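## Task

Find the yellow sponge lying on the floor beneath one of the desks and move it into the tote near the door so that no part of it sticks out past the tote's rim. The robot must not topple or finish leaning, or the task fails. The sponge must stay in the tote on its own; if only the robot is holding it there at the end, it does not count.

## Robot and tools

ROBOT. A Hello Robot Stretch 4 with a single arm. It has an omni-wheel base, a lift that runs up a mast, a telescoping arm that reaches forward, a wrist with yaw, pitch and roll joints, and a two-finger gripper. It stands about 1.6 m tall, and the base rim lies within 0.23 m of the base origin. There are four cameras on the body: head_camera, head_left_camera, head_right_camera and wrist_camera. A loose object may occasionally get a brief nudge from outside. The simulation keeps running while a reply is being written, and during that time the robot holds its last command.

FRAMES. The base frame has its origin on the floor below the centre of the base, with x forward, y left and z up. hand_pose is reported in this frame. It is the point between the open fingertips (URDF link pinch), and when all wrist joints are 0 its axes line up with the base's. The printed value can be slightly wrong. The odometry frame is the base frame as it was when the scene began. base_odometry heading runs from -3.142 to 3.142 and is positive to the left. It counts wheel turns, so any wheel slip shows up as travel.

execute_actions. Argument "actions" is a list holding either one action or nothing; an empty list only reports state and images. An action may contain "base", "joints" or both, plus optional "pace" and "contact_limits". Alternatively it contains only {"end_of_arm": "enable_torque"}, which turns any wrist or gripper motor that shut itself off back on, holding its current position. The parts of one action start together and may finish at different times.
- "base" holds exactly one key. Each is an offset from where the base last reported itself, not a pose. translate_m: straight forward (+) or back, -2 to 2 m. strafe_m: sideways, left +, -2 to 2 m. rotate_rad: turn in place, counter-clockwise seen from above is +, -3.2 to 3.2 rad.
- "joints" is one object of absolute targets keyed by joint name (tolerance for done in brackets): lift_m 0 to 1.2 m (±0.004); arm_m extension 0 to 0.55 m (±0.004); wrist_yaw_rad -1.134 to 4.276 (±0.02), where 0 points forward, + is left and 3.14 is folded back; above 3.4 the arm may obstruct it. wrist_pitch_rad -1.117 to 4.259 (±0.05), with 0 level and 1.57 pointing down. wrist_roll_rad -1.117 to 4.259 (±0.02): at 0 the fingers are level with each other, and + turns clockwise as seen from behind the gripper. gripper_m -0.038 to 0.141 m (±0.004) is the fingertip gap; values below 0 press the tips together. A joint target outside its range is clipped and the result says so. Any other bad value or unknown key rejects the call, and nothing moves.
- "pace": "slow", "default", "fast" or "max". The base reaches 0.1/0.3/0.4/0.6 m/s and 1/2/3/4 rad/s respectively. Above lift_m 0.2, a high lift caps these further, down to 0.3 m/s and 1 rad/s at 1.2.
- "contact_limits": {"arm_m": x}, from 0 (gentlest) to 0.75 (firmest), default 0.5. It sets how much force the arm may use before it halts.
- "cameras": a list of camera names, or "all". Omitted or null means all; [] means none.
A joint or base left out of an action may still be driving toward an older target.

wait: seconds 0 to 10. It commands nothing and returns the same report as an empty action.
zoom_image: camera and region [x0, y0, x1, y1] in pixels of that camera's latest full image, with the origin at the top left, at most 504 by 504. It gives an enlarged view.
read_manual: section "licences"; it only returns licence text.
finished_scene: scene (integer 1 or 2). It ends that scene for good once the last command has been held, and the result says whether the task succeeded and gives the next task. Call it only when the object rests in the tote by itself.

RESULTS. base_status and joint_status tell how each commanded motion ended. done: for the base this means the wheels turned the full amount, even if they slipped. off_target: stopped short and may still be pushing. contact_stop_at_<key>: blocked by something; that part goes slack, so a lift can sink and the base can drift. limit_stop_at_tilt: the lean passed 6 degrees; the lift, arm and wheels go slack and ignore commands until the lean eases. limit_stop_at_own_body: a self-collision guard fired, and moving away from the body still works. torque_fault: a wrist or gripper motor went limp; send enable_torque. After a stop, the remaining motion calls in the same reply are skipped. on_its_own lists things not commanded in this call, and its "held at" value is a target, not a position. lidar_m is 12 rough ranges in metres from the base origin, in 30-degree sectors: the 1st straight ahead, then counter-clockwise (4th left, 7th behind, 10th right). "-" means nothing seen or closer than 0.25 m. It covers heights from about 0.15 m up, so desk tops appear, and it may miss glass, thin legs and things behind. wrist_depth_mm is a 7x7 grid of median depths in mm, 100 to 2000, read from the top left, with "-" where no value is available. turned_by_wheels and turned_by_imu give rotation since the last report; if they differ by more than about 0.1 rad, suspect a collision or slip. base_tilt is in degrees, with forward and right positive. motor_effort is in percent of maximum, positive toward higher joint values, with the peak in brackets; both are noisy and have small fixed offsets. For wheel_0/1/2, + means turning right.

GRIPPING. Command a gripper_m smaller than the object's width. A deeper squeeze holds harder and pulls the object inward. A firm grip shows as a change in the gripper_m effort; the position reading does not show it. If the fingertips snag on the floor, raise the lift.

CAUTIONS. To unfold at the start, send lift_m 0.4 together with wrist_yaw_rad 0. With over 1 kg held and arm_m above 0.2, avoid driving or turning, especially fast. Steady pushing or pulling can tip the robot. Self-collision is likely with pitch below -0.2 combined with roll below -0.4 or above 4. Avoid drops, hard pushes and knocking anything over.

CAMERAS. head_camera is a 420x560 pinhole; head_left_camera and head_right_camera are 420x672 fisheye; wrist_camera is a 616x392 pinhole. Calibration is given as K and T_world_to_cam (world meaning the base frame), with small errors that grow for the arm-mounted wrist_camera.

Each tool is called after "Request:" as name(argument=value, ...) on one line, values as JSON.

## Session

Request:
execute_actions(actions=[])

Scene clock: 0.00 s.
base_odometry: x=+0.000 y=+0.000 heading=+0.000 (m, m, rad; odometry frame)
turned_by_wheels: +0.000 (rad since the last result)
turned_by_imu: +0.000 (rad since the last result)
base_tilt: forward=-0.4 right=-0.3 (deg)
lidar_m: 1.04 0.77 0.76 0.84 1.24 1.45 1.23 0.93 0.92 1.00 1.42 1.39
base_status: not commanded
joint_positions: lift_m=+0.153 arm_m=+0.000 wrist_yaw_rad=+3.081 wrist_pitch_rad=+0.020 wrist_roll_rad=+0.010 gripper_m=+0.057
joint_status: not commanded
motor_effort: lift_m=+19 arm_m=+0 wrist_yaw_rad=+0 wrist_pitch_rad=-7 wrist_roll_rad=-2 gripper_m=-3 wheel_0=-1 wheel_1=+0 wheel_2=+0 (%)
hand_pose: x=-0.1114 y=+0.1049 z=+0.3252 quat_wxyz=(+0.031, -0.010, +0.005, +0.999) (m; base frame)
wrist_depth_mm: - 142 1499 - - 1808 1661 / - 141 1499 - - 1756 1661 / - 129 233 - - 1808 1661 / 109 140 273 - - 1863 1708 / 138 1098 1499 - - 1808 1618 / 946 1098 215 1499 220 1336 1182 / 931 960 866 157 878 878 904
pictures: head_camera, head_left_camera, head_right_camera, wrist_camera
camera_calibration (this result's frames):
wrist_camera: T_world_to_cam=[[0.0505563, 0.998569, -0.0174356, -0.0853526], [-0.0182955, -0.016529, -0.999696, 0.395749], [-0.998554, 0.0508599, 0.0174337, 0.102172], [0, 0, 0, 1]] pos_world=[0.11358, 0.0865753, 0.392359]
Images, in order (width x height): head_camera 420x560, head_left_camera 420x672, head_right_camera 420x672, wrist_camera 616x392.

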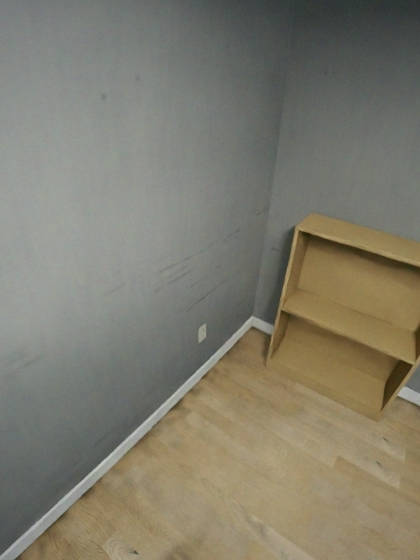

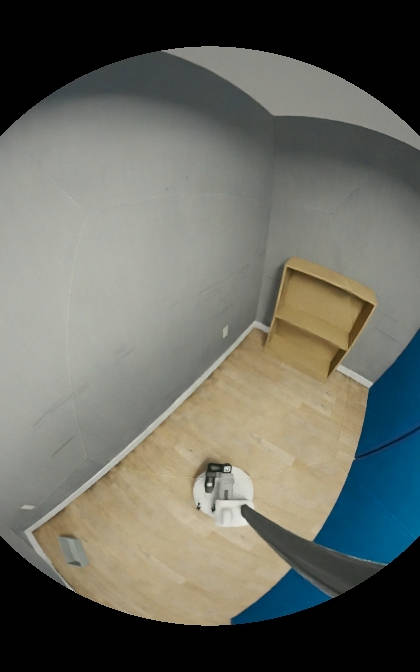

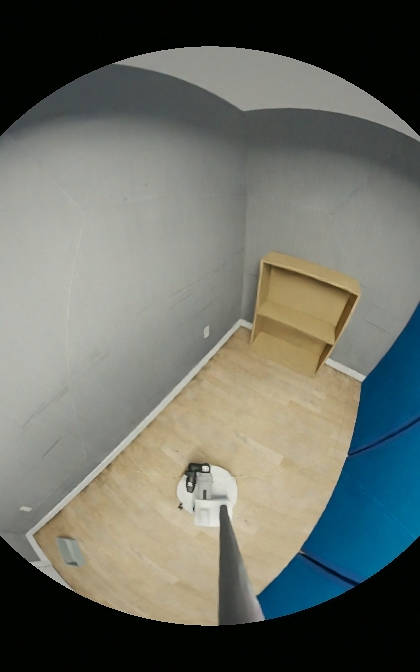

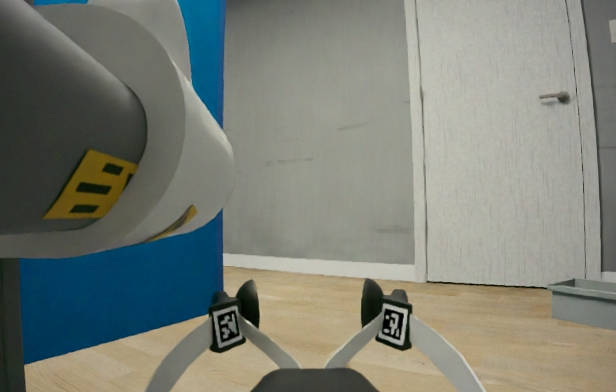

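Request:
execute_actions(actions=[{"base":{"rotate_rad":-0.26},"pace":"fast"}], cameras=[])

Request:
execute_actions(actions=[{"base":{"translate_m":-1.6},"pace":"max"}], cameras=[])

Request:
execute_actions(actions=[{"base":{"rotate_rad":-1.87},"pace":"fast"}], cameras=["head_camera","head_left_camera"])

Scene clock: 1.20 s.
base_odometry: x=+0.000 y=+0.000 heading=-0.260 (m, m, rad; odometry frame)
turned_by_wheels: -0.260 (rad since the last result)
turned_by_imu: -0.263 (rad since the last result)
base_tilt: forward=-0.4 right=-0.2 (deg)
lidar_m: 1.35 0.85 0.76 0.79 0.95 1.39 2.03 1.01 0.92 0.93 1.15 1.40
base_status: done
joint_positions: lift_m=+0.153 arm_m=+0.000 wrist_yaw_rad=+3.081 wrist_pitch_rad=+0.020 wrist_roll_rad=+0.010 gripper_m=+0.057
joint_status: not commanded
motor_effort: lift_m=+19(19) arm_m=+0(0) wrist_yaw_rad=-1(0) wrist_pitch_rad=-8(7) wrist_roll_rad=-1(2) gripper_m=-1(2) wheel_0=+1(8) wheel_1=-1(7) wheel_2=-1(6) (%)
hand_pose: x=-0.1114 y=+0.1049 z=+0.3252 quat_wxyz=(+0.031, -0.010, +0.005, +0.999) (m; base frame)
wrist_depth_mm: - 142 - - - 1921 1661 / - 141 - - - 1921 1661 / - 129 232 - - 1863 1708 / 109 140 272 - - 1863 1708 / 138 1308 - - - 1808 1708 / 1060 1308 215 1499 220 1281 1336 / 960 931 854 157 878 878 931
pictures: none
No camera images: the call's "cameras" was empty. Leave "cameras" out to get every camera's image.

Scene clock: 5.43 s.
base_odometry: x=-1.546 y=+0.412 heading=-0.260 (m, m, rad; odometry frame)
turned_by_wheels: +0.000 (rad since the last result)
turned_by_imu: +0.003 (rad since the last result)
base_tilt: forward=-0.4 right=-0.3 (deg)
lidar_m: 2.32 1.48 0.77 0.85 0.55 0.51 0.53 0.66 1.33 0.73 0.53 0.94
base_status: done
joint_positions: lift_m=+0.153 arm_m=+0.000 wrist_yaw_rad=+3.081 wrist_pitch_rad=+0.020 wrist_roll_rad=+0.010 gripper_m=+0.057
joint_status: not commanded
motor_effort: lift_m=+19(19) arm_m=-1(0) wrist_yaw_rad=-1(1) wrist_pitch_rad=-8(8) wrist_roll_rad=-1(1) gripper_m=-5(2) wheel_0=+2(8) wheel_1=+1(8) wheel_2=+1(15) (%)
hand_pose: x=-0.1114 y=+0.1049 z=+0.3252 quat_wxyz=(+0.031, -0.010, +0.005, +0.999) (m; base frame)
wrist_depth_mm: - 142 707 647 609 539 521 / - 142 683 647 597 549 517 / - 129 232 634 597 539 512 / 109 139 271 627 597 535 508 / 138 723 676 627 591 530 504 / 788 732 214 634 220 525 508 / 778 723 654 157 574 521 500
pictures: none
No camera images: the call's "cameras" was empty. Leave "cameras" out to get every camera's image.

Scene clock: 7.30 s.
base_odometry: x=-1.546 y=+0.412 heading=-2.130 (m, m, rad; odometry frame)
turned_by_wheels: -1.870 (rad since the last result)
turned_by_imu: -1.890 (rad since the last result)
base_tilt: forward=-0.5 right=-0.3 (deg)
lidar_m: 2.58 0.55 0.57 1.94 1.80 1.39 0.93 0.67 0.51 0.50 0.56 0.82
base_status: done
joint_positions: lift_m=+0.153 arm_m=+0.000 wrist_yaw_rad=+3.080 wrist_pitch_rad=+0.020 wrist_roll_rad=+0.010 gripper_m=+0.057
joint_status: not commanded
motor_effort: lift_m=+19(19) arm_m=+0(0) wrist_yaw_rad=-1(0) wrist_pitch_rad=-7(5) wrist_roll_rad=-2(2) gripper_m=-3(1) wheel_0=+1(9) wheel_1=-1(9) wheel_2=+0(8) (%)
hand_pose: x=-0.1114 y=+0.1049 z=+0.3252 quat_wxyz=(+0.031, -0.010, +0.005, +0.999) (m; base frame)
wrist_depth_mm: - 143 1464 1499 1499 1464 1499 / - 141 1464 1430 1464 1499 1464 / - 130 233 1464 1464 1464 1464 / 109 140 274 1464 1537 1430 1397 / 138 1078 1464 1430 1464 1464 1430 / 854 1229 213 1229 220 1366 1366 / 842 946 866 157 878 878 917
pictures: head_camera, head_left_camera
Images, in order (width x height): head_camera 420x560, head_left_camera 420x672.

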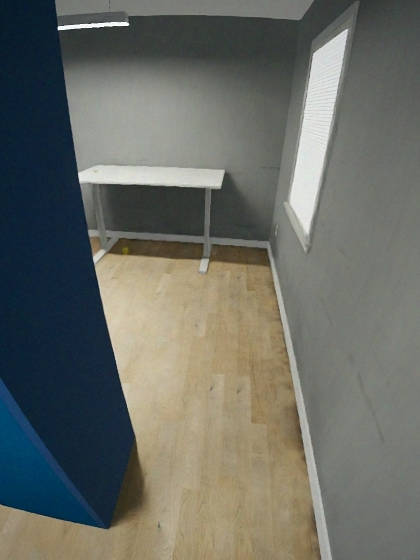

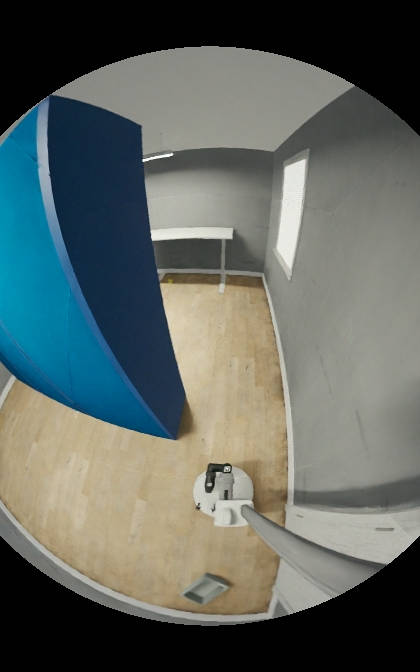

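Request:
execute_actions(actions=[{"base":{"translate_m":1.2},"pace":"max"}], cameras=[])

Request:
execute_actions(actions=[{"base":{"rotate_rad":0.5},"joints":{"lift_m":0.4,"wrist_yaw_rad":0,"gripper_m":0.13},"pace":"fast"}], cameras=["head_camera","head_left_camera","wrist_camera"])

Scene clock: 11.10 s.
base_odometry: x=-2.182 y=-0.606 heading=-2.130 (m, m, rad; odometry frame)
turned_by_wheels: +0.000 (rad since the last result)
turned_by_imu: -0.002 (rad since the last result)
base_tilt: forward=-0.5 right=-0.3 (deg)
lidar_m: 1.39 1.47 2.42 1.16 0.51 0.52 1.85 0.82 0.62 0.60 0.63 0.87
base_status: done
joint_positions: lift_m=+0.153 arm_m=+0.000 wrist_yaw_rad=+3.080 wrist_pitch_rad=+0.020 wrist_roll_rad=+0.010 gripper_m=+0.057
joint_status: not commanded
motor_effort: lift_m=+19(19) arm_m=+0(0) wrist_yaw_rad=-1(1) wrist_pitch_rad=-6(8) wrist_roll_rad=-1(2) gripper_m=-1(3) wheel_0=+0(8) wheel_1=-1(8) wheel_2=+1(17) (%)
hand_pose: x=-0.1114 y=+0.1049 z=+0.3252 quat_wxyz=(+0.031, -0.010, +0.005, +0.999) (m; base frame)
wrist_depth_mm: - 143 - - - 535 960 / - 141 - - - 544 931 / - 129 233 - - 512 580 / 109 139 273 - - 517 931 / 138 1255 - - - 517 917 / 991 1336 214 1576 221 508 904 / 917 946 878 156 842 462 741
pictures: none
No camera images: the call's "cameras" was empty. Leave "cameras" out to get every camera's image.

Scene clock: 13.43 s.
base_odometry: x=-2.182 y=-0.606 heading=-1.630 (m, m, rad; odometry frame)
turned_by_wheels: +0.500 (rad since the last result)
turned_by_imu: +0.506 (rad since the last result)
base_tilt: forward=-0.5 right=-0.3 (deg)
lidar_m: 1.47 2.11 1.24 0.50 0.52 2.01 0.83 0.61 0.59 0.61 0.83 1.38
base_status: done
joint_positions: lift_m=+0.400 arm_m=+0.000 wrist_yaw_rad=+0.000 wrist_pitch_rad=+0.020 wrist_roll_rad=+0.010 gripper_m=+0.130
joint_status: all done
motor_effort: lift_m=+21(24) arm_m=+0(0) wrist_yaw_rad=-2(8) wrist_pitch_rad=-8(6) wrist_roll_rad=-1(2) gripper_m=+3(5) wheel_0=+0(6) wheel_1=+1(8) wheel_2=+1(8) (%)
hand_pose: x=+0.4597 y=-0.0873 z=+0.5722 quat_wxyz=(+1.000, +0.005, +0.010, +0.000) (m; base frame)
wrist_depth_mm: - - - - - 1756 1576 / - - - - - 1756 1576 / - - - 1708 1499 1336 1576 / - - - - - 1808 1576 / - - - - - 1863 1618 / - - - - 1921 1281 1537 / 1537 1464 1464 151 1430 1308 1430
pictures: head_camera, head_left_camera, wrist_camera
camera_calibration (this result's frames):
wrist_camera: T_world_to_cam=[[0.0107851, -0.99979, -0.0174348, -0.0742382], [0.0172439, 0.0176191, -0.999696, 0.636562], [0.999793, 0.0104811, 0.0174303, -0.244257], [0, 0, 0, 1]] pos_world=[0.234031, -0.0828782, 0.639332]
Images, in order (width x height): head_camera 420x560, head_left_camera 420x672, wrist_camera 616x392.

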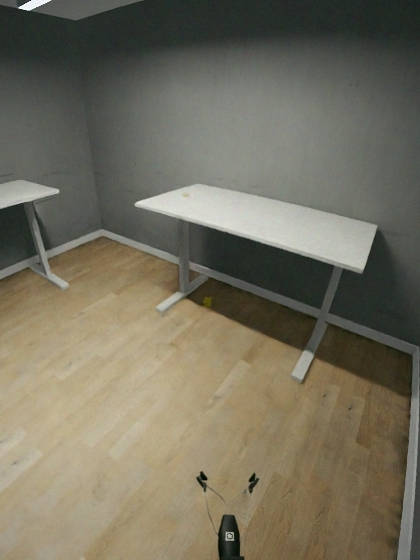

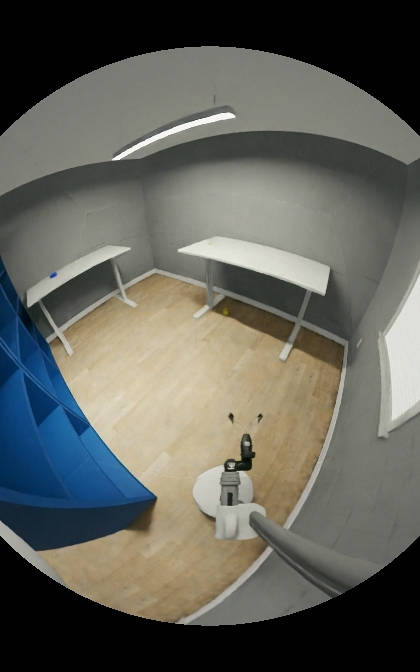

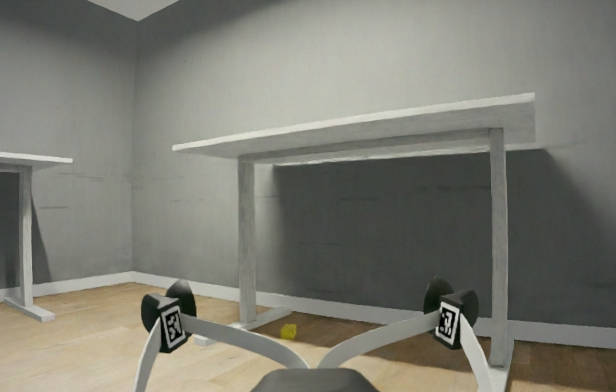

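Request:
zoom_image(camera="head_camera", region=[150, 260, 270, 340])

Region (150, 260, 270, 340) of head_camera's 420x560 image, scaled by 4.200, with more detail than that image has.

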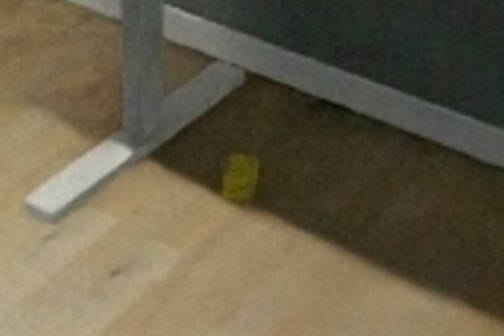

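Request:
execute_actions(actions=[{"base":{"translate_m":1.3},"joints":{"lift_m":0.15,"wrist_pitch_rad":0.6,"arm_m":0.12},"pace":"max"}], cameras=["head_camera","wrist_camera"])

Scene clock: 17.67 s.
base_odometry: x=-2.259 y=-1.904 heading=-1.630 (m, m, rad; odometry frame)
turned_by_wheels: +0.000 (rad since the last result)
turned_by_imu: -0.002 (rad since the last result)
base_tilt: forward=-0.4 right=-0.3 (deg)
lidar_m: 0.32 0.48 1.65 1.76 1.52 1.44 1.77 1.32 1.23 0.42 0.28 0.29
base_status: done
joint_positions: lift_m=+0.150 arm_m=+0.119 wrist_yaw_rad=+0.000 wrist_pitch_rad=+0.602 wrist_roll_rad=+0.010 gripper_m=+0.130
joint_status: all done
motor_effort: lift_m=+18(17) arm_m=+7(8) wrist_yaw_rad=-1(1) wrist_pitch_rad=-5(8) wrist_roll_rad=-2(2) gripper_m=+1(4) wheel_0=+1(8) wheel_1=+0(6) wheel_2=+0(13) (%)
hand_pose: x=+0.5274 y=-0.0874 z=+0.1650 quat_wxyz=(+0.955, +0.005, +0.296, -0.001) (m; base frame)
wrist_depth_mm: 1308 1008 946 809 715 634 574 / 1255 591 991 866 759 661 603 / 891 634 809 854 778 715 634 / 661 621 647 654 654 647 640 / 508 521 504 525 525 508 512 / 430 415 421 436 436 413 424 / 375 368 373 152 370 366 370
pictures: head_camera, wrist_camera
camera_calibration (this result's frames):
wrist_camera: T_world_to_cam=[[-0.00073066, -0.999793, -0.0203222, -0.0755862], [-0.534807, 0.0175624, -0.844792, 0.493893], [0.844974, 0.0102512, -0.53471, -0.132186], [0, 0, 0, 1]] pos_world=[0.375776, -0.0828894, 0.345019]
Images, in order (width x height): head_camera 420x560, wrist_camera 616x392.

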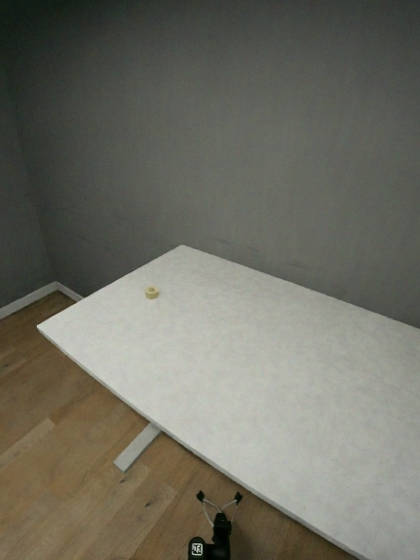

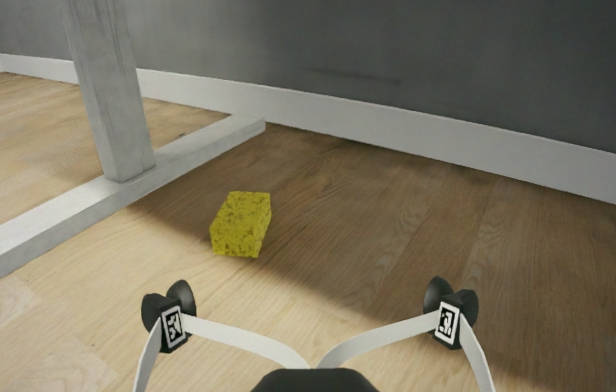

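Request:
zoom_image(camera="wrist_camera", region=[180, 170, 320, 280])

Region (180, 170, 320, 280) of wrist_camera's 616x392 image, scaled by 3.600; it fills the top 396 rows of this view, and the rest is white.

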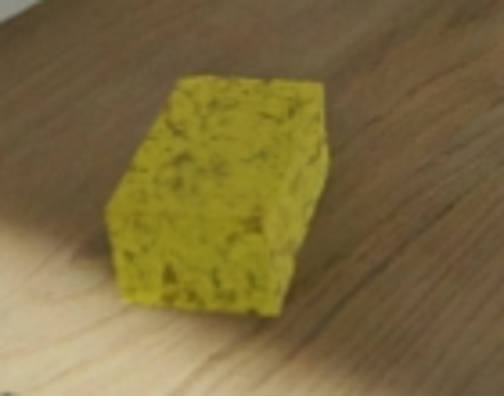

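Request:
execute_actions(actions=[{"base":{"strafe_m":0.135},"joints":{"lift_m":0.05,"wrist_pitch_rad":0.7,"wrist_yaw_rad":-0.14,"arm_m":0.32},"pace":"fast"}], cameras=["wrist_camera"])

Scene clock: 19.60 s.
base_odometry: x=-2.124 y=-1.912 heading=-1.629 (m, m, rad; odometry frame)
turned_by_wheels: +0.000 (rad since the last result)
turned_by_imu: +0.000 (rad since the last result)
base_tilt: forward=-0.5 right=-0.3 (deg)
lidar_m: 0.39 0.57 1.55 1.65 1.45 1.40 1.46 1.39 1.34 0.52 0.37 0.35
base_status: done
joint_positions: lift_m=+0.050 arm_m=+0.319 wrist_yaw_rad=-0.140 wrist_pitch_rad=+0.702 wrist_roll_rad=+0.010 gripper_m=+0.130
joint_status: all done
motor_effort: lift_m=+17(16) arm_m=+7(8) wrist_yaw_rad=-2(3) wrist_pitch_rad=-6(4) wrist_roll_rad=-1(1) gripper_m=-2(0) wheel_0=+3(10) wheel_1=+0(11) wheel_2=+0(2) (%)
hand_pose: x=+0.6956 y=-0.1173 z=+0.0422 quat_wxyz=(+0.937, +0.029, +0.342, -0.067) (m; base frame)
wrist_depth_mm: 325 788 732 661 597 549 517 / 343 521 580 634 615 574 544 / 375 433 480 473 473 480 480 / 355 384 384 312 387 382 379 / 317 322 322 301 322 319 317 / 271 264 268 274 276 263 268 / 241 236 238 151 238 235 -
pictures: wrist_camera
camera_calibration (this result's frames):
wrist_camera: T_world_to_cam=[[-0.14207, -0.989652, -0.0201381, -0.00831392], [-0.607822, 0.103277, -0.787329, 0.539063], [0.781261, -0.0996153, -0.616205, -0.304779], [0, 0, 0, 1]] pos_world=[0.564585, -0.0942614, 0.236446]
Images, in order (width x height): wrist_camera 616x392.

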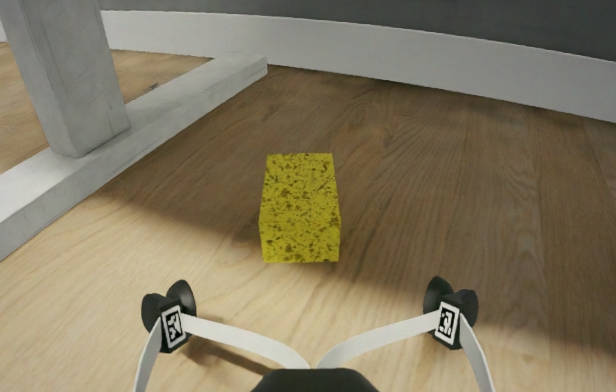

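Request:
execute_actions(actions=[{"joints":{"lift_m":0.04,"arm_m":0.435,"wrist_yaw_rad":-0.165},"pace":"fast"}], cameras=["wrist_camera"])

Request:
execute_actions(actions=[{"joints":{"gripper_m":0.01}}], cameras=["wrist_camera"])

Scene clock: 20.97 s.
base_odometry: x=-2.124 y=-1.912 heading=-1.629 (m, m, rad; odometry frame)
turned_by_wheels: +0.000 (rad since the last result)
turned_by_imu: +0.000 (rad since the last result)
base_tilt: forward=-0.4 right=-0.3 (deg)
lidar_m: 0.39 0.56 1.53 1.68 1.42 1.36 1.44 1.41 1.36 0.50 0.38 0.35
base_status: not commanded
joint_positions: lift_m=+0.040 arm_m=+0.434 wrist_yaw_rad=-0.165 wrist_pitch_rad=+0.702 wrist_roll_rad=+0.010 gripper_m=+0.130
joint_status: all done
motor_effort: lift_m=+16(15) arm_m=+7(8) wrist_yaw_rad=-1(4) wrist_pitch_rad=-5(5) wrist_roll_rad=+0(1) gripper_m=+0(2) wheel_0=+3(2) wheel_1=+0(1) wheel_2=-1(1) (%)
hand_pose: x=+0.8076 y=-0.1224 z=+0.0322 quat_wxyz=(+0.936, +0.033, +0.342, -0.079) (m; base frame)
wrist_depth_mm: 750 676 609 564 512 473 452 / 559 621 535 569 530 504 462 / 294 399 445 452 459 459 459 / 301 355 366 368 366 364 362 / 291 304 306 245 307 303 303 / 257 251 256 210 223 251 256 / 230 225 228 151 224 223 -
pictures: wrist_camera
camera_calibration (this result's frames):
wrist_camera: T_world_to_cam=[[-0.166792, -0.985787, -0.0201372, 0.0227662], [-0.605096, 0.118462, -0.78729, 0.599437], [0.778485, -0.119128, -0.616254, -0.399068], [0, 0, 0, 1]] pos_world=[0.677183, -0.0961085, 0.226461]
Images, in order (width x height): wrist_camera 616x392.

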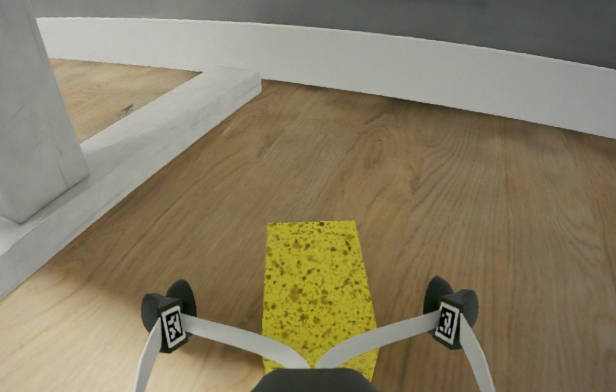

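Scene clock: 23.07 s.
base_odometry: x=-2.124 y=-1.912 heading=-1.629 (m, m, rad; odometry frame)
turned_by_wheels: +0.000 (rad since the last result)
turned_by_imu: +0.000 (rad since the last result)
base_tilt: forward=-0.4 right=-0.2 (deg)
lidar_m: 0.38 0.59 1.54 1.65 1.42 1.39 1.47 1.43 1.36 0.51 0.36 0.36
base_status: not commanded
joint_positions: lift_m=+0.040 arm_m=+0.434 wrist_yaw_rad=-0.165 wrist_pitch_rad=+0.702 wrist_roll_rad=+0.010 gripper_m=+0.010
joint_status: all done
motor_effort: lift_m=+16(16) arm_m=+7(8) wrist_yaw_rad=-1(1) wrist_pitch_rad=-7(7) wrist_roll_rad=-1(1) gripper_m=-21(16) wheel_0=+2(3) wheel_1=+1(1) wheel_2=-1(1) (%)
hand_pose: x=+0.8076 y=-0.1224 z=+0.0322 quat_wxyz=(+0.936, +0.033, +0.342, -0.079) (m; base frame)
wrist_depth_mm: 750 668 615 559 517 477 449 / 559 634 535 569 535 500 466 / 296 397 442 452 459 459 459 / 303 357 368 368 366 366 362 / 290 307 307 231 307 304 301 / 258 262 204 199 202 259 257 / 229 159 181 177 182 164 -
pictures: wrist_camera
camera_calibration (this result's frames):
wrist_camera: T_world_to_cam=[[-0.166792, -0.985786, -0.0201371, 0.0227666], [-0.605096, 0.118463, -0.78729, 0.599437], [0.778485, -0.119129, -0.616254, -0.399068], [0, 0, 0, 1]] pos_world=[0.677183, -0.0961086, 0.226461]
Images, in order (width x height): wrist_camera 616x392.

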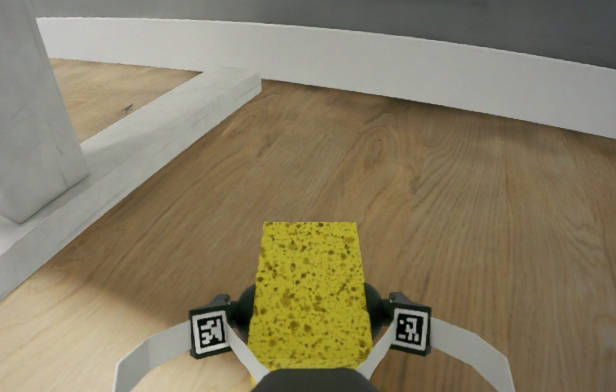

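Request:
execute_actions(actions=[{"base":{"translate_m":-1.72},"joints":{"lift_m":0.37},"pace":"max"}], cameras=["head_left_camera"])

Request:
execute_actions(actions=[{"joints":{"arm_m":0.02,"wrist_pitch_rad":1.15,"wrist_yaw_rad":0},"pace":"fast"}], cameras=["head_left_camera","wrist_camera"])

Scene clock: 28.07 s.
base_odometry: x=-2.023 y=-0.194 heading=-1.629 (m, m, rad; odometry frame)
turned_by_wheels: +0.000 (rad since the last result)
turned_by_imu: +0.003 (rad since the last result)
base_tilt: forward=-0.4 right=-0.2 (deg)
lidar_m: 1.92 2.55 0.44 0.46 2.19 1.59 0.68 0.50 0.48 0.49 0.73 1.81
base_status: done
joint_positions: lift_m=+0.370 arm_m=+0.434 wrist_yaw_rad=-0.165 wrist_pitch_rad=+0.702 wrist_roll_rad=+0.010 gripper_m=+0.010
joint_status: all done
motor_effort: lift_m=+20(22) arm_m=+7(7) wrist_yaw_rad=-1(1) wrist_pitch_rad=-5(5) wrist_roll_rad=-2(1) gripper_m=-20(19) wheel_0=+2(8) wheel_1=+2(7) wheel_2=-1(13) (%)
hand_pose: x=+0.8076 y=-0.1224 z=+0.3619 quat_wxyz=(+0.936, +0.033, +0.342, -0.079) (m; base frame)
wrist_depth_mm: - - - 1863 1756 1661 1576 / 1618 1576 1464 1499 1499 1464 1576 / 1138 1160 1138 1160 1138 1160 1138 / 917 904 904 904 891 904 891 / 759 759 759 232 759 759 759 / 640 654 205 198 201 640 634 / 574 159 182 178 182 163 569
pictures: head_left_camera
Images, in order (width x height): head_left_camera 420x672.

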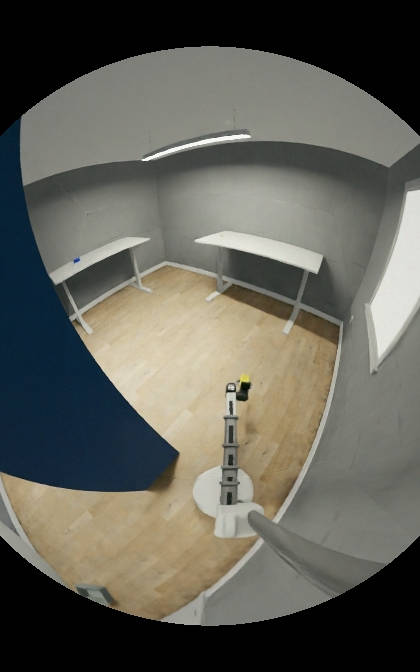

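Scene clock: 30.00 s.
base_odometry: x=-2.023 y=-0.194 heading=-1.629 (m, m, rad; odometry frame)
turned_by_wheels: +0.000 (rad since the last result)
turned_by_imu: +0.000 (rad since the last result)
base_tilt: forward=-0.4 right=-0.3 (deg)
lidar_m: 1.94 2.57 0.41 0.48 2.17 1.59 0.67 0.48 0.48 0.51 0.74 1.82
base_status: not commanded
joint_positions: lift_m=+0.370 arm_m=+0.021 wrist_yaw_rad=+0.000 wrist_pitch_rad=+1.151 wrist_roll_rad=+0.010 gripper_m=+0.010
joint_status: all done
motor_effort: lift_m=+20(20) arm_m=-7(8) wrist_yaw_rad=+0(4) wrist_pitch_rad=-4(1) wrist_roll_rad=-1(2) gripper_m=-18(20) wheel_0=+2(2) wheel_1=+2(3) wheel_2=-1(1) (%)
hand_pose: x=+0.3097 y=-0.0874 z=+0.2846 quat_wxyz=(+0.839, +0.004, +0.544, -0.003) (m; base frame)
wrist_depth_mm: 759 750 741 750 741 750 759 / 699 683 683 683 683 683 691 / 634 634 621 627 621 627 627 / 580 574 580 574 574 574 574 / 535 535 535 232 530 539 535 / 492 500 204 198 201 496 496 / 469 160 182 178 182 163 466
pictures: head_left_camera, wrist_camera
camera_calibration (this result's frames):
wrist_camera: T_world_to_cam=[[-0.0115094, -0.999791, -0.0169028, -0.0709926], [-0.897231, 0.0177879, -0.441204, 0.475951], [0.441412, 0.0100877, -0.897248, 0.343936], [0, 0, 0, 1]] pos_world=[0.274403, -0.0829135, 0.517387]
Images, in order (width x height): head_left_camera 420x672, wrist_camera 616x392.

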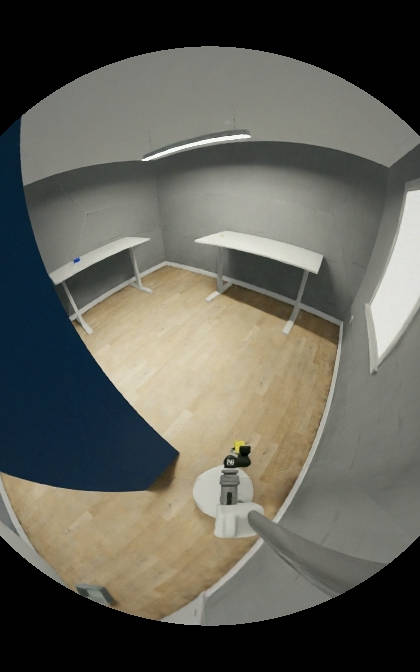

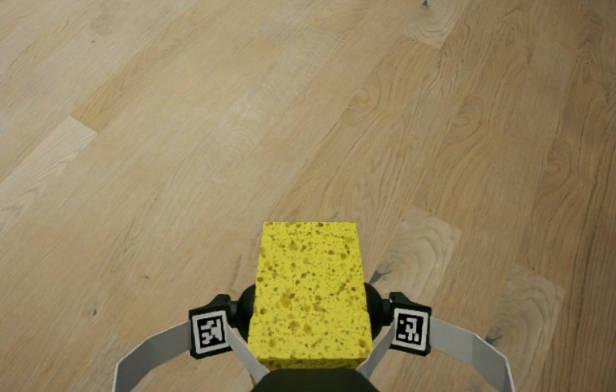

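Request:
execute_actions(actions=[{"base":{"rotate_rad":2.52},"joints":{"wrist_pitch_rad":1.35,"lift_m":0.41}}], cameras=["head_camera"])

Scene clock: 32.77 s.
base_odometry: x=-2.023 y=-0.194 heading=+0.891 (m, m, rad; odometry frame)
turned_by_wheels: +2.520 (rad since the last result)
turned_by_imu: +2.546 (rad since the last result)
base_tilt: forward=-0.3 right=-0.3 (deg)
lidar_m: 1.61 0.74 0.52 0.47 0.48 0.67 1.52 1.90 2.63 0.42 0.46 2.21
base_status: done
joint_positions: lift_m=+0.410 arm_m=+0.021 wrist_yaw_rad=+0.000 wrist_pitch_rad=+1.350 wrist_roll_rad=+0.010 gripper_m=+0.010
joint_status: all done
motor_effort: lift_m=+20(22) arm_m=-7(7) wrist_yaw_rad=-1(1) wrist_pitch_rad=-1(7) wrist_roll_rad=-2(1) gripper_m=-21(17) wheel_0=-2(6) wheel_1=-1(5) wheel_2=+1(8) (%)
hand_pose: x=+0.2553 y=-0.0874 z=+0.3066 quat_wxyz=(+0.781, +0.004, +0.625, -0.003) (m; base frame)
wrist_depth_mm: 640 640 640 640 634 634 647 / 615 609 615 615 615 615 615 / 585 585 574 585 585 585 585 / 564 559 559 554 559 564 496 / 535 539 530 232 539 539 512 / 508 517 204 198 202 512 508 / 496 160 181 177 182 163 496
pictures: head_camera
Images, in order (width x height): head_camera 420x560.

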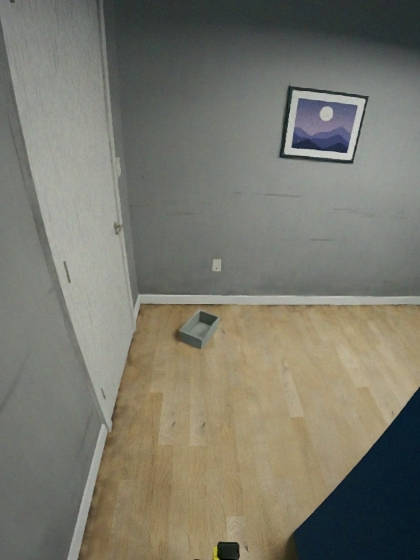

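Request:
execute_actions(actions=[{"base":{"translate_m":0.95},"joints":{"wrist_pitch_rad":0.9,"lift_m":0.36},"pace":"max"}], cameras=["head_camera","wrist_camera"])

Scene clock: 36.20 s.
base_odometry: x=-1.426 y=+0.544 heading=+0.891 (m, m, rad; odometry frame)
turned_by_wheels: +0.000 (rad since the last result)
turned_by_imu: -0.001 (rad since the last result)
base_tilt: forward=-0.4 right=-0.2 (deg)
lidar_m: 0.62 0.69 0.55 0.50 0.54 0.73 1.78 0.69 0.73 1.77 1.75 1.24
base_status: done
joint_positions: lift_m=+0.360 arm_m=+0.021 wrist_yaw_rad=+0.000 wrist_pitch_rad=+0.902 wrist_roll_rad=+0.010 gripper_m=+0.010
joint_status: all done
motor_effort: lift_m=+17(18) arm_m=-7(7) wrist_yaw_rad=-1(1) wrist_pitch_rad=-5(9) wrist_roll_rad=-1(1) gripper_m=-21(20) wheel_0=-1(7) wheel_1=-1(6) wheel_2=+1(14) (%)
hand_pose: x=+0.3711 y=-0.0874 z=+0.3120 quat_wxyz=(+0.900, +0.004, +0.436, -0.002) (m; base frame)
wrist_depth_mm: 842 878 891 917 931 946 960 / 917 917 917 946 946 976 960 / 798 798 759 759 809 798 831 / 691 676 627 676 691 699 707 / 615 609 615 230 615 615 609 / 549 559 204 200 201 544 544 / 504 159 181 177 182 164 500
pictures: head_camera, wrist_camera
camera_calibration (this result's frames):
wrist_camera: T_world_to_cam=[[-0.0067278, -0.999793, -0.0191779, -0.0708536], [-0.760373, 0.0175705, -0.649249, 0.557226], [0.649452, 0.0102143, -0.760334, 0.221507], [0, 0, 0, 1]] pos_world=[0.279365, -0.0828923, 0.528839]
Images, in order (width x height): head_camera 420x560, wrist_camera 616x392.

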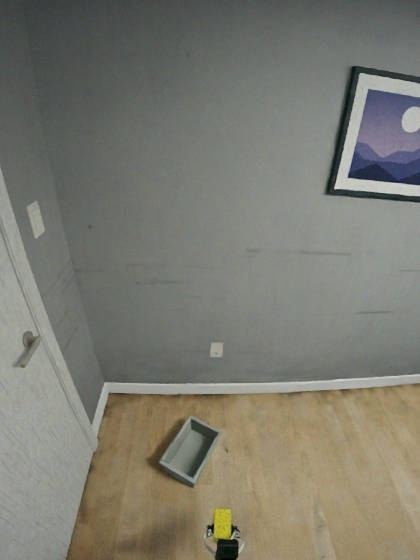

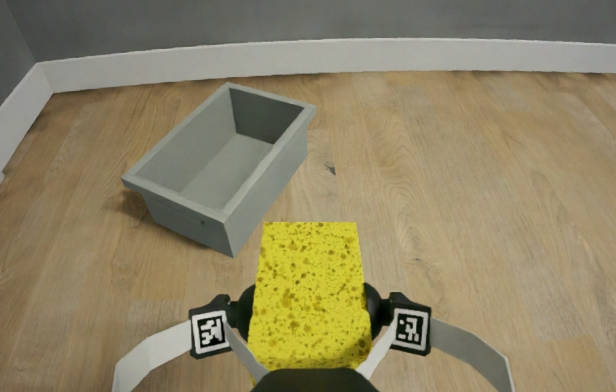

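Request:
execute_actions(actions=[{"joints":{"wrist_pitch_rad":1.15,"wrist_yaw_rad":1.09,"arm_m":0.452,"lift_m":0.31},"pace":"fast"}], cameras=["wrist_camera","head_camera"])

Scene clock: 38.53 s.
base_odometry: x=-1.426 y=+0.544 heading=+0.891 (m, m, rad; odometry frame)
turned_by_wheels: +0.000 (rad since the last result)
turned_by_imu: +0.000 (rad since the last result)
base_tilt: forward=-0.4 right=-0.2 (deg)
lidar_m: 0.64 0.71 0.55 0.50 0.55 0.75 1.80 0.68 0.75 1.79 1.79 1.23
base_status: not commanded
joint_positions: lift_m=+0.310 arm_m=+0.451 wrist_yaw_rad=+1.090 wrist_pitch_rad=+1.151 wrist_roll_rad=+0.010 gripper_m=+0.010
joint_status: all done
motor_effort: lift_m=+17(17) arm_m=+7(8) wrist_yaw_rad=-1(3) wrist_pitch_rad=-4(1) wrist_roll_rad=-1(1) gripper_m=-22(23) wheel_0=+0(0) wheel_1=-1(1) wheel_2=+1(1) (%)
hand_pose: x=+0.7535 y=+0.0638 z=+0.2249 quat_wxyz=(+0.719, -0.279, +0.467, +0.433) (m; base frame)
wrist_depth_mm: 492 539 640 654 640 517 427 / 535 603 609 609 603 535 459 / 554 554 554 554 544 549 477 / 517 517 512 508 508 508 496 / 477 473 366 231 389 459 466 / 439 439 204 199 201 377 436 / 415 160 182 177 182 164 413
pictures: head_camera, wrist_camera
camera_calibration (this result's frames):
wrist_camera: T_world_to_cam=[[0.881203, -0.472437, -0.0168672, -0.621996], [-0.430495, -0.787205, -0.441567, 0.544907], [0.195335, 0.396372, -0.89707, 0.253672], [0, 0, 0, 1]] pos_world=[0.733133, 0.0345513, 0.457683]
Images, in order (width x height): head_camera 420x560, wrist_camera 616x392.

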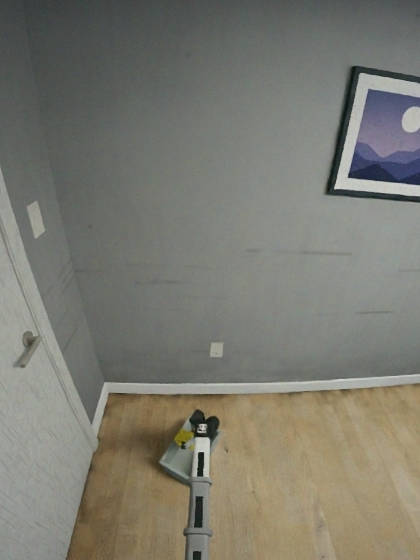

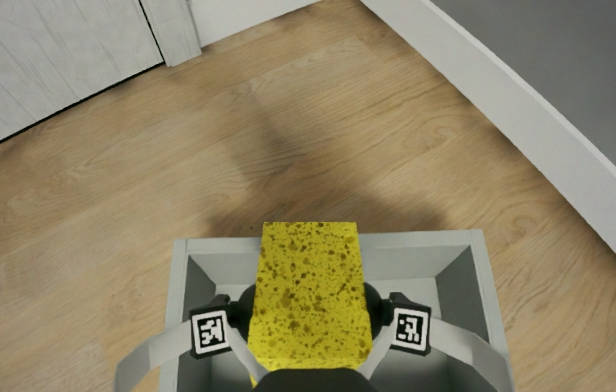

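Request:
execute_actions(actions=[{"base":{"strafe_m":-0.022},"joints":{"lift_m":0.148,"arm_m":0.458}}], cameras=["wrist_camera"])

Scene clock: 40.57 s.
base_odometry: x=-1.408 y=+0.531 heading=+0.891 (m, m, rad; odometry frame)
turned_by_wheels: +0.000 (rad since the last result)
turned_by_imu: +0.000 (rad since the last result)
base_tilt: forward=-0.4 right=-0.3 (deg)
lidar_m: 0.61 0.70 0.58 0.53 0.57 0.76 1.90 0.67 0.75 1.76 1.77 1.24
base_status: done
joint_positions: lift_m=+0.148 arm_m=+0.457 wrist_yaw_rad=+1.090 wrist_pitch_rad=+1.151 wrist_roll_rad=+0.010 gripper_m=+0.010
joint_status: all done
motor_effort: lift_m=+16(18) arm_m=+8(8) wrist_yaw_rad=+0(0) wrist_pitch_rad=-2(3) wrist_roll_rad=-1(1) gripper_m=-19(19) wheel_0=-2(6) wheel_1=+0(7) wheel_2=+0(0) (%)
hand_pose: x=+0.7595 y=+0.0638 z=+0.0630 quat_wxyz=(+0.719, -0.279, +0.467, +0.433) (m; base frame)
wrist_depth_mm: 430 430 424 424 421 421 407 / 394 394 389 389 387 387 394 / 355 218 221 224 225 228 217 / 202 252 283 289 294 270 213 / 187 264 304 232 303 293 214 / 175 257 205 198 201 271 213 / 175 160 182 177 182 163 -
pictures: wrist_camera
camera_calibration (this result's frames):
wrist_camera: T_world_to_cam=[[0.881211, -0.472422, -0.0168672, -0.629979], [-0.430481, -0.787213, -0.441567, 0.475952], [0.195328, 0.396375, -0.89707, 0.107238], [0, 0, 0, 1]] pos_world=[0.739086, 0.0345533, 0.295739]
Images, in order (width x height): wrist_camera 616x392.

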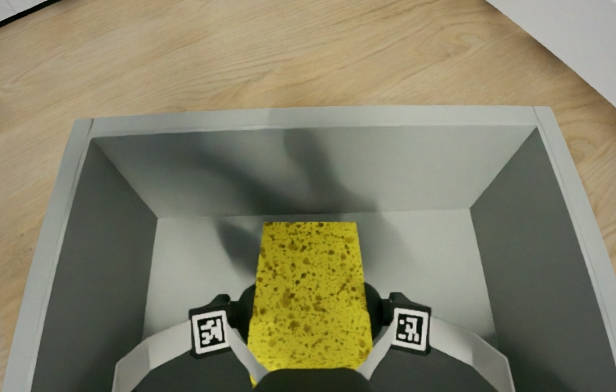

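Request:
execute_actions(actions=[{"joints":{"gripper_m":0.085}}], cameras=["wrist_camera"])

Request:
execute_actions(actions=[{"joints":{"lift_m":0.3},"pace":"fast"}], cameras=["wrist_camera","head_camera"])

Scene clock: 42.20 s.
base_odometry: x=-1.408 y=+0.531 heading=+0.891 (m, m, rad; odometry frame)
turned_by_wheels: +0.000 (rad since the last result)
turned_by_imu: +0.000 (rad since the last result)
base_tilt: forward=-0.4 right=-0.2 (deg)
lidar_m: 0.61 0.71 0.57 0.52 0.55 0.78 1.86 0.65 0.69 1.76 1.77 1.24
base_status: not commanded
joint_positions: lift_m=+0.148 arm_m=+0.457 wrist_yaw_rad=+1.090 wrist_pitch_rad=+1.151 wrist_roll_rad=+0.010 gripper_m=+0.085
joint_status: all done
motor_effort: lift_m=+16(16) arm_m=+8(8) wrist_yaw_rad=+0(1) wrist_pitch_rad=-3(2) wrist_roll_rad=-1(1) gripper_m=+0(21) wheel_0=-2(2) wheel_1=+0(0) wheel_2=+0(0) (%)
hand_pose: x=+0.7595 y=+0.0638 z=+0.0630 quat_wxyz=(+0.719, -0.279, +0.467, +0.433) (m; base frame)
wrist_depth_mm: 430 427 433 424 421 424 413 / 392 392 389 384 389 392 389 / 355 219 221 224 226 229 218 / 202 252 282 286 293 270 214 / 186 263 301 255 301 291 215 / 175 258 221 237 217 271 214 / 175 233 259 187 260 251 -
pictures: wrist_camera
camera_calibration (this result's frames):
wrist_camera: T_world_to_cam=[[0.881211, -0.472422, -0.0168672, -0.629979], [-0.430481, -0.787213, -0.441567, 0.475952], [0.195328, 0.396375, -0.89707, 0.107238], [0, 0, 0, 1]] pos_world=[0.739086, 0.0345533, 0.295739]
Images, in order (width x height): wrist_camera 616x392.

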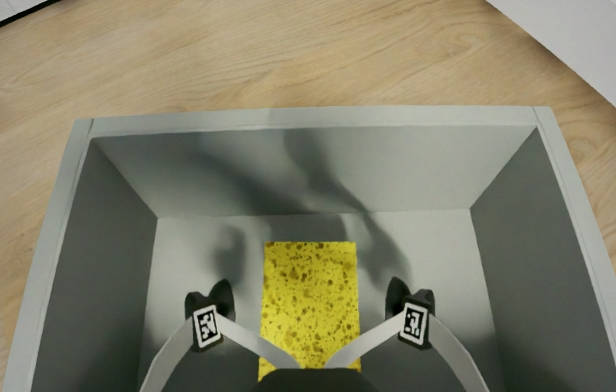

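Scene clock: 43.60 s.
base_odometry: x=-1.408 y=+0.531 heading=+0.891 (m, m, rad; odometry frame)
turned_by_wheels: +0.000 (rad since the last result)
turned_by_imu: +0.000 (rad since the last result)
base_tilt: forward=-0.5 right=-0.3 (deg)
lidar_m: 0.58 0.69 0.56 0.52 0.58 0.78 1.86 0.66 0.72 1.76 1.79 1.23
base_status: not commanded
joint_positions: lift_m=+0.300 arm_m=+0.457 wrist_yaw_rad=+1.090 wrist_pitch_rad=+1.151 wrist_roll_rad=+0.010 gripper_m=+0.085
joint_status: all done
motor_effort: lift_m=+21(23) arm_m=+8(8) wrist_yaw_rad=+0(0) wrist_pitch_rad=-2(3) wrist_roll_rad=-1(1) gripper_m=+0(3) wheel_0=-1(2) wheel_1=+0(0) wheel_2=+0(0) (%)
hand_pose: x=+0.7595 y=+0.0638 z=+0.2146 quat_wxyz=(+0.719, -0.279, +0.467, +0.433) (m; base frame)
wrist_depth_mm: 512 580 640 647 621 508 421 / 559 597 591 585 585 539 459 / 549 544 544 539 535 525 473 / 496 500 496 496 500 496 484 / 459 455 392 402 413 442 455 / 427 421 220 392 217 375 427 / 404 394 394 255 397 294 402
pictures: head_camera, wrist_camera
camera_calibration (this result's frames):
wrist_camera: T_world_to_cam=[[0.881211, -0.472422, -0.0168672, -0.627427], [-0.430481, -0.787213, -0.441568, 0.542899], [0.195328, 0.396375, -0.897069, 0.243239], [0, 0, 0, 1]] pos_world=[0.739092, 0.0345533, 0.447346]
Images, in order (width x height): head_camera 420x560, wrist_camera 616x392.

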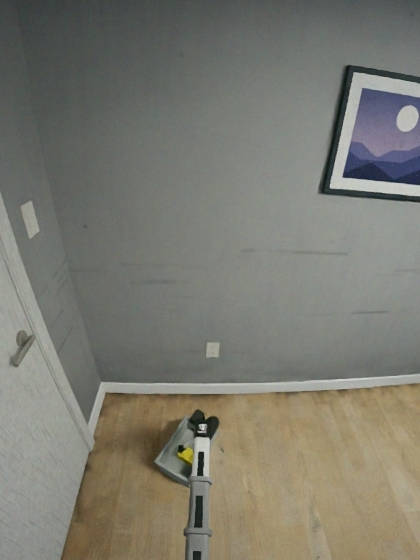

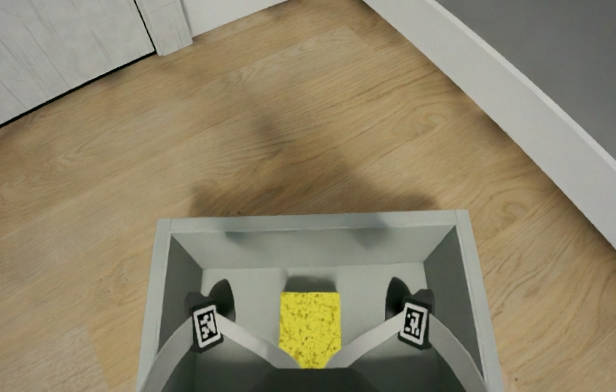

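Request:
finished_scene(scene=2)

The scene is finished: the task was done.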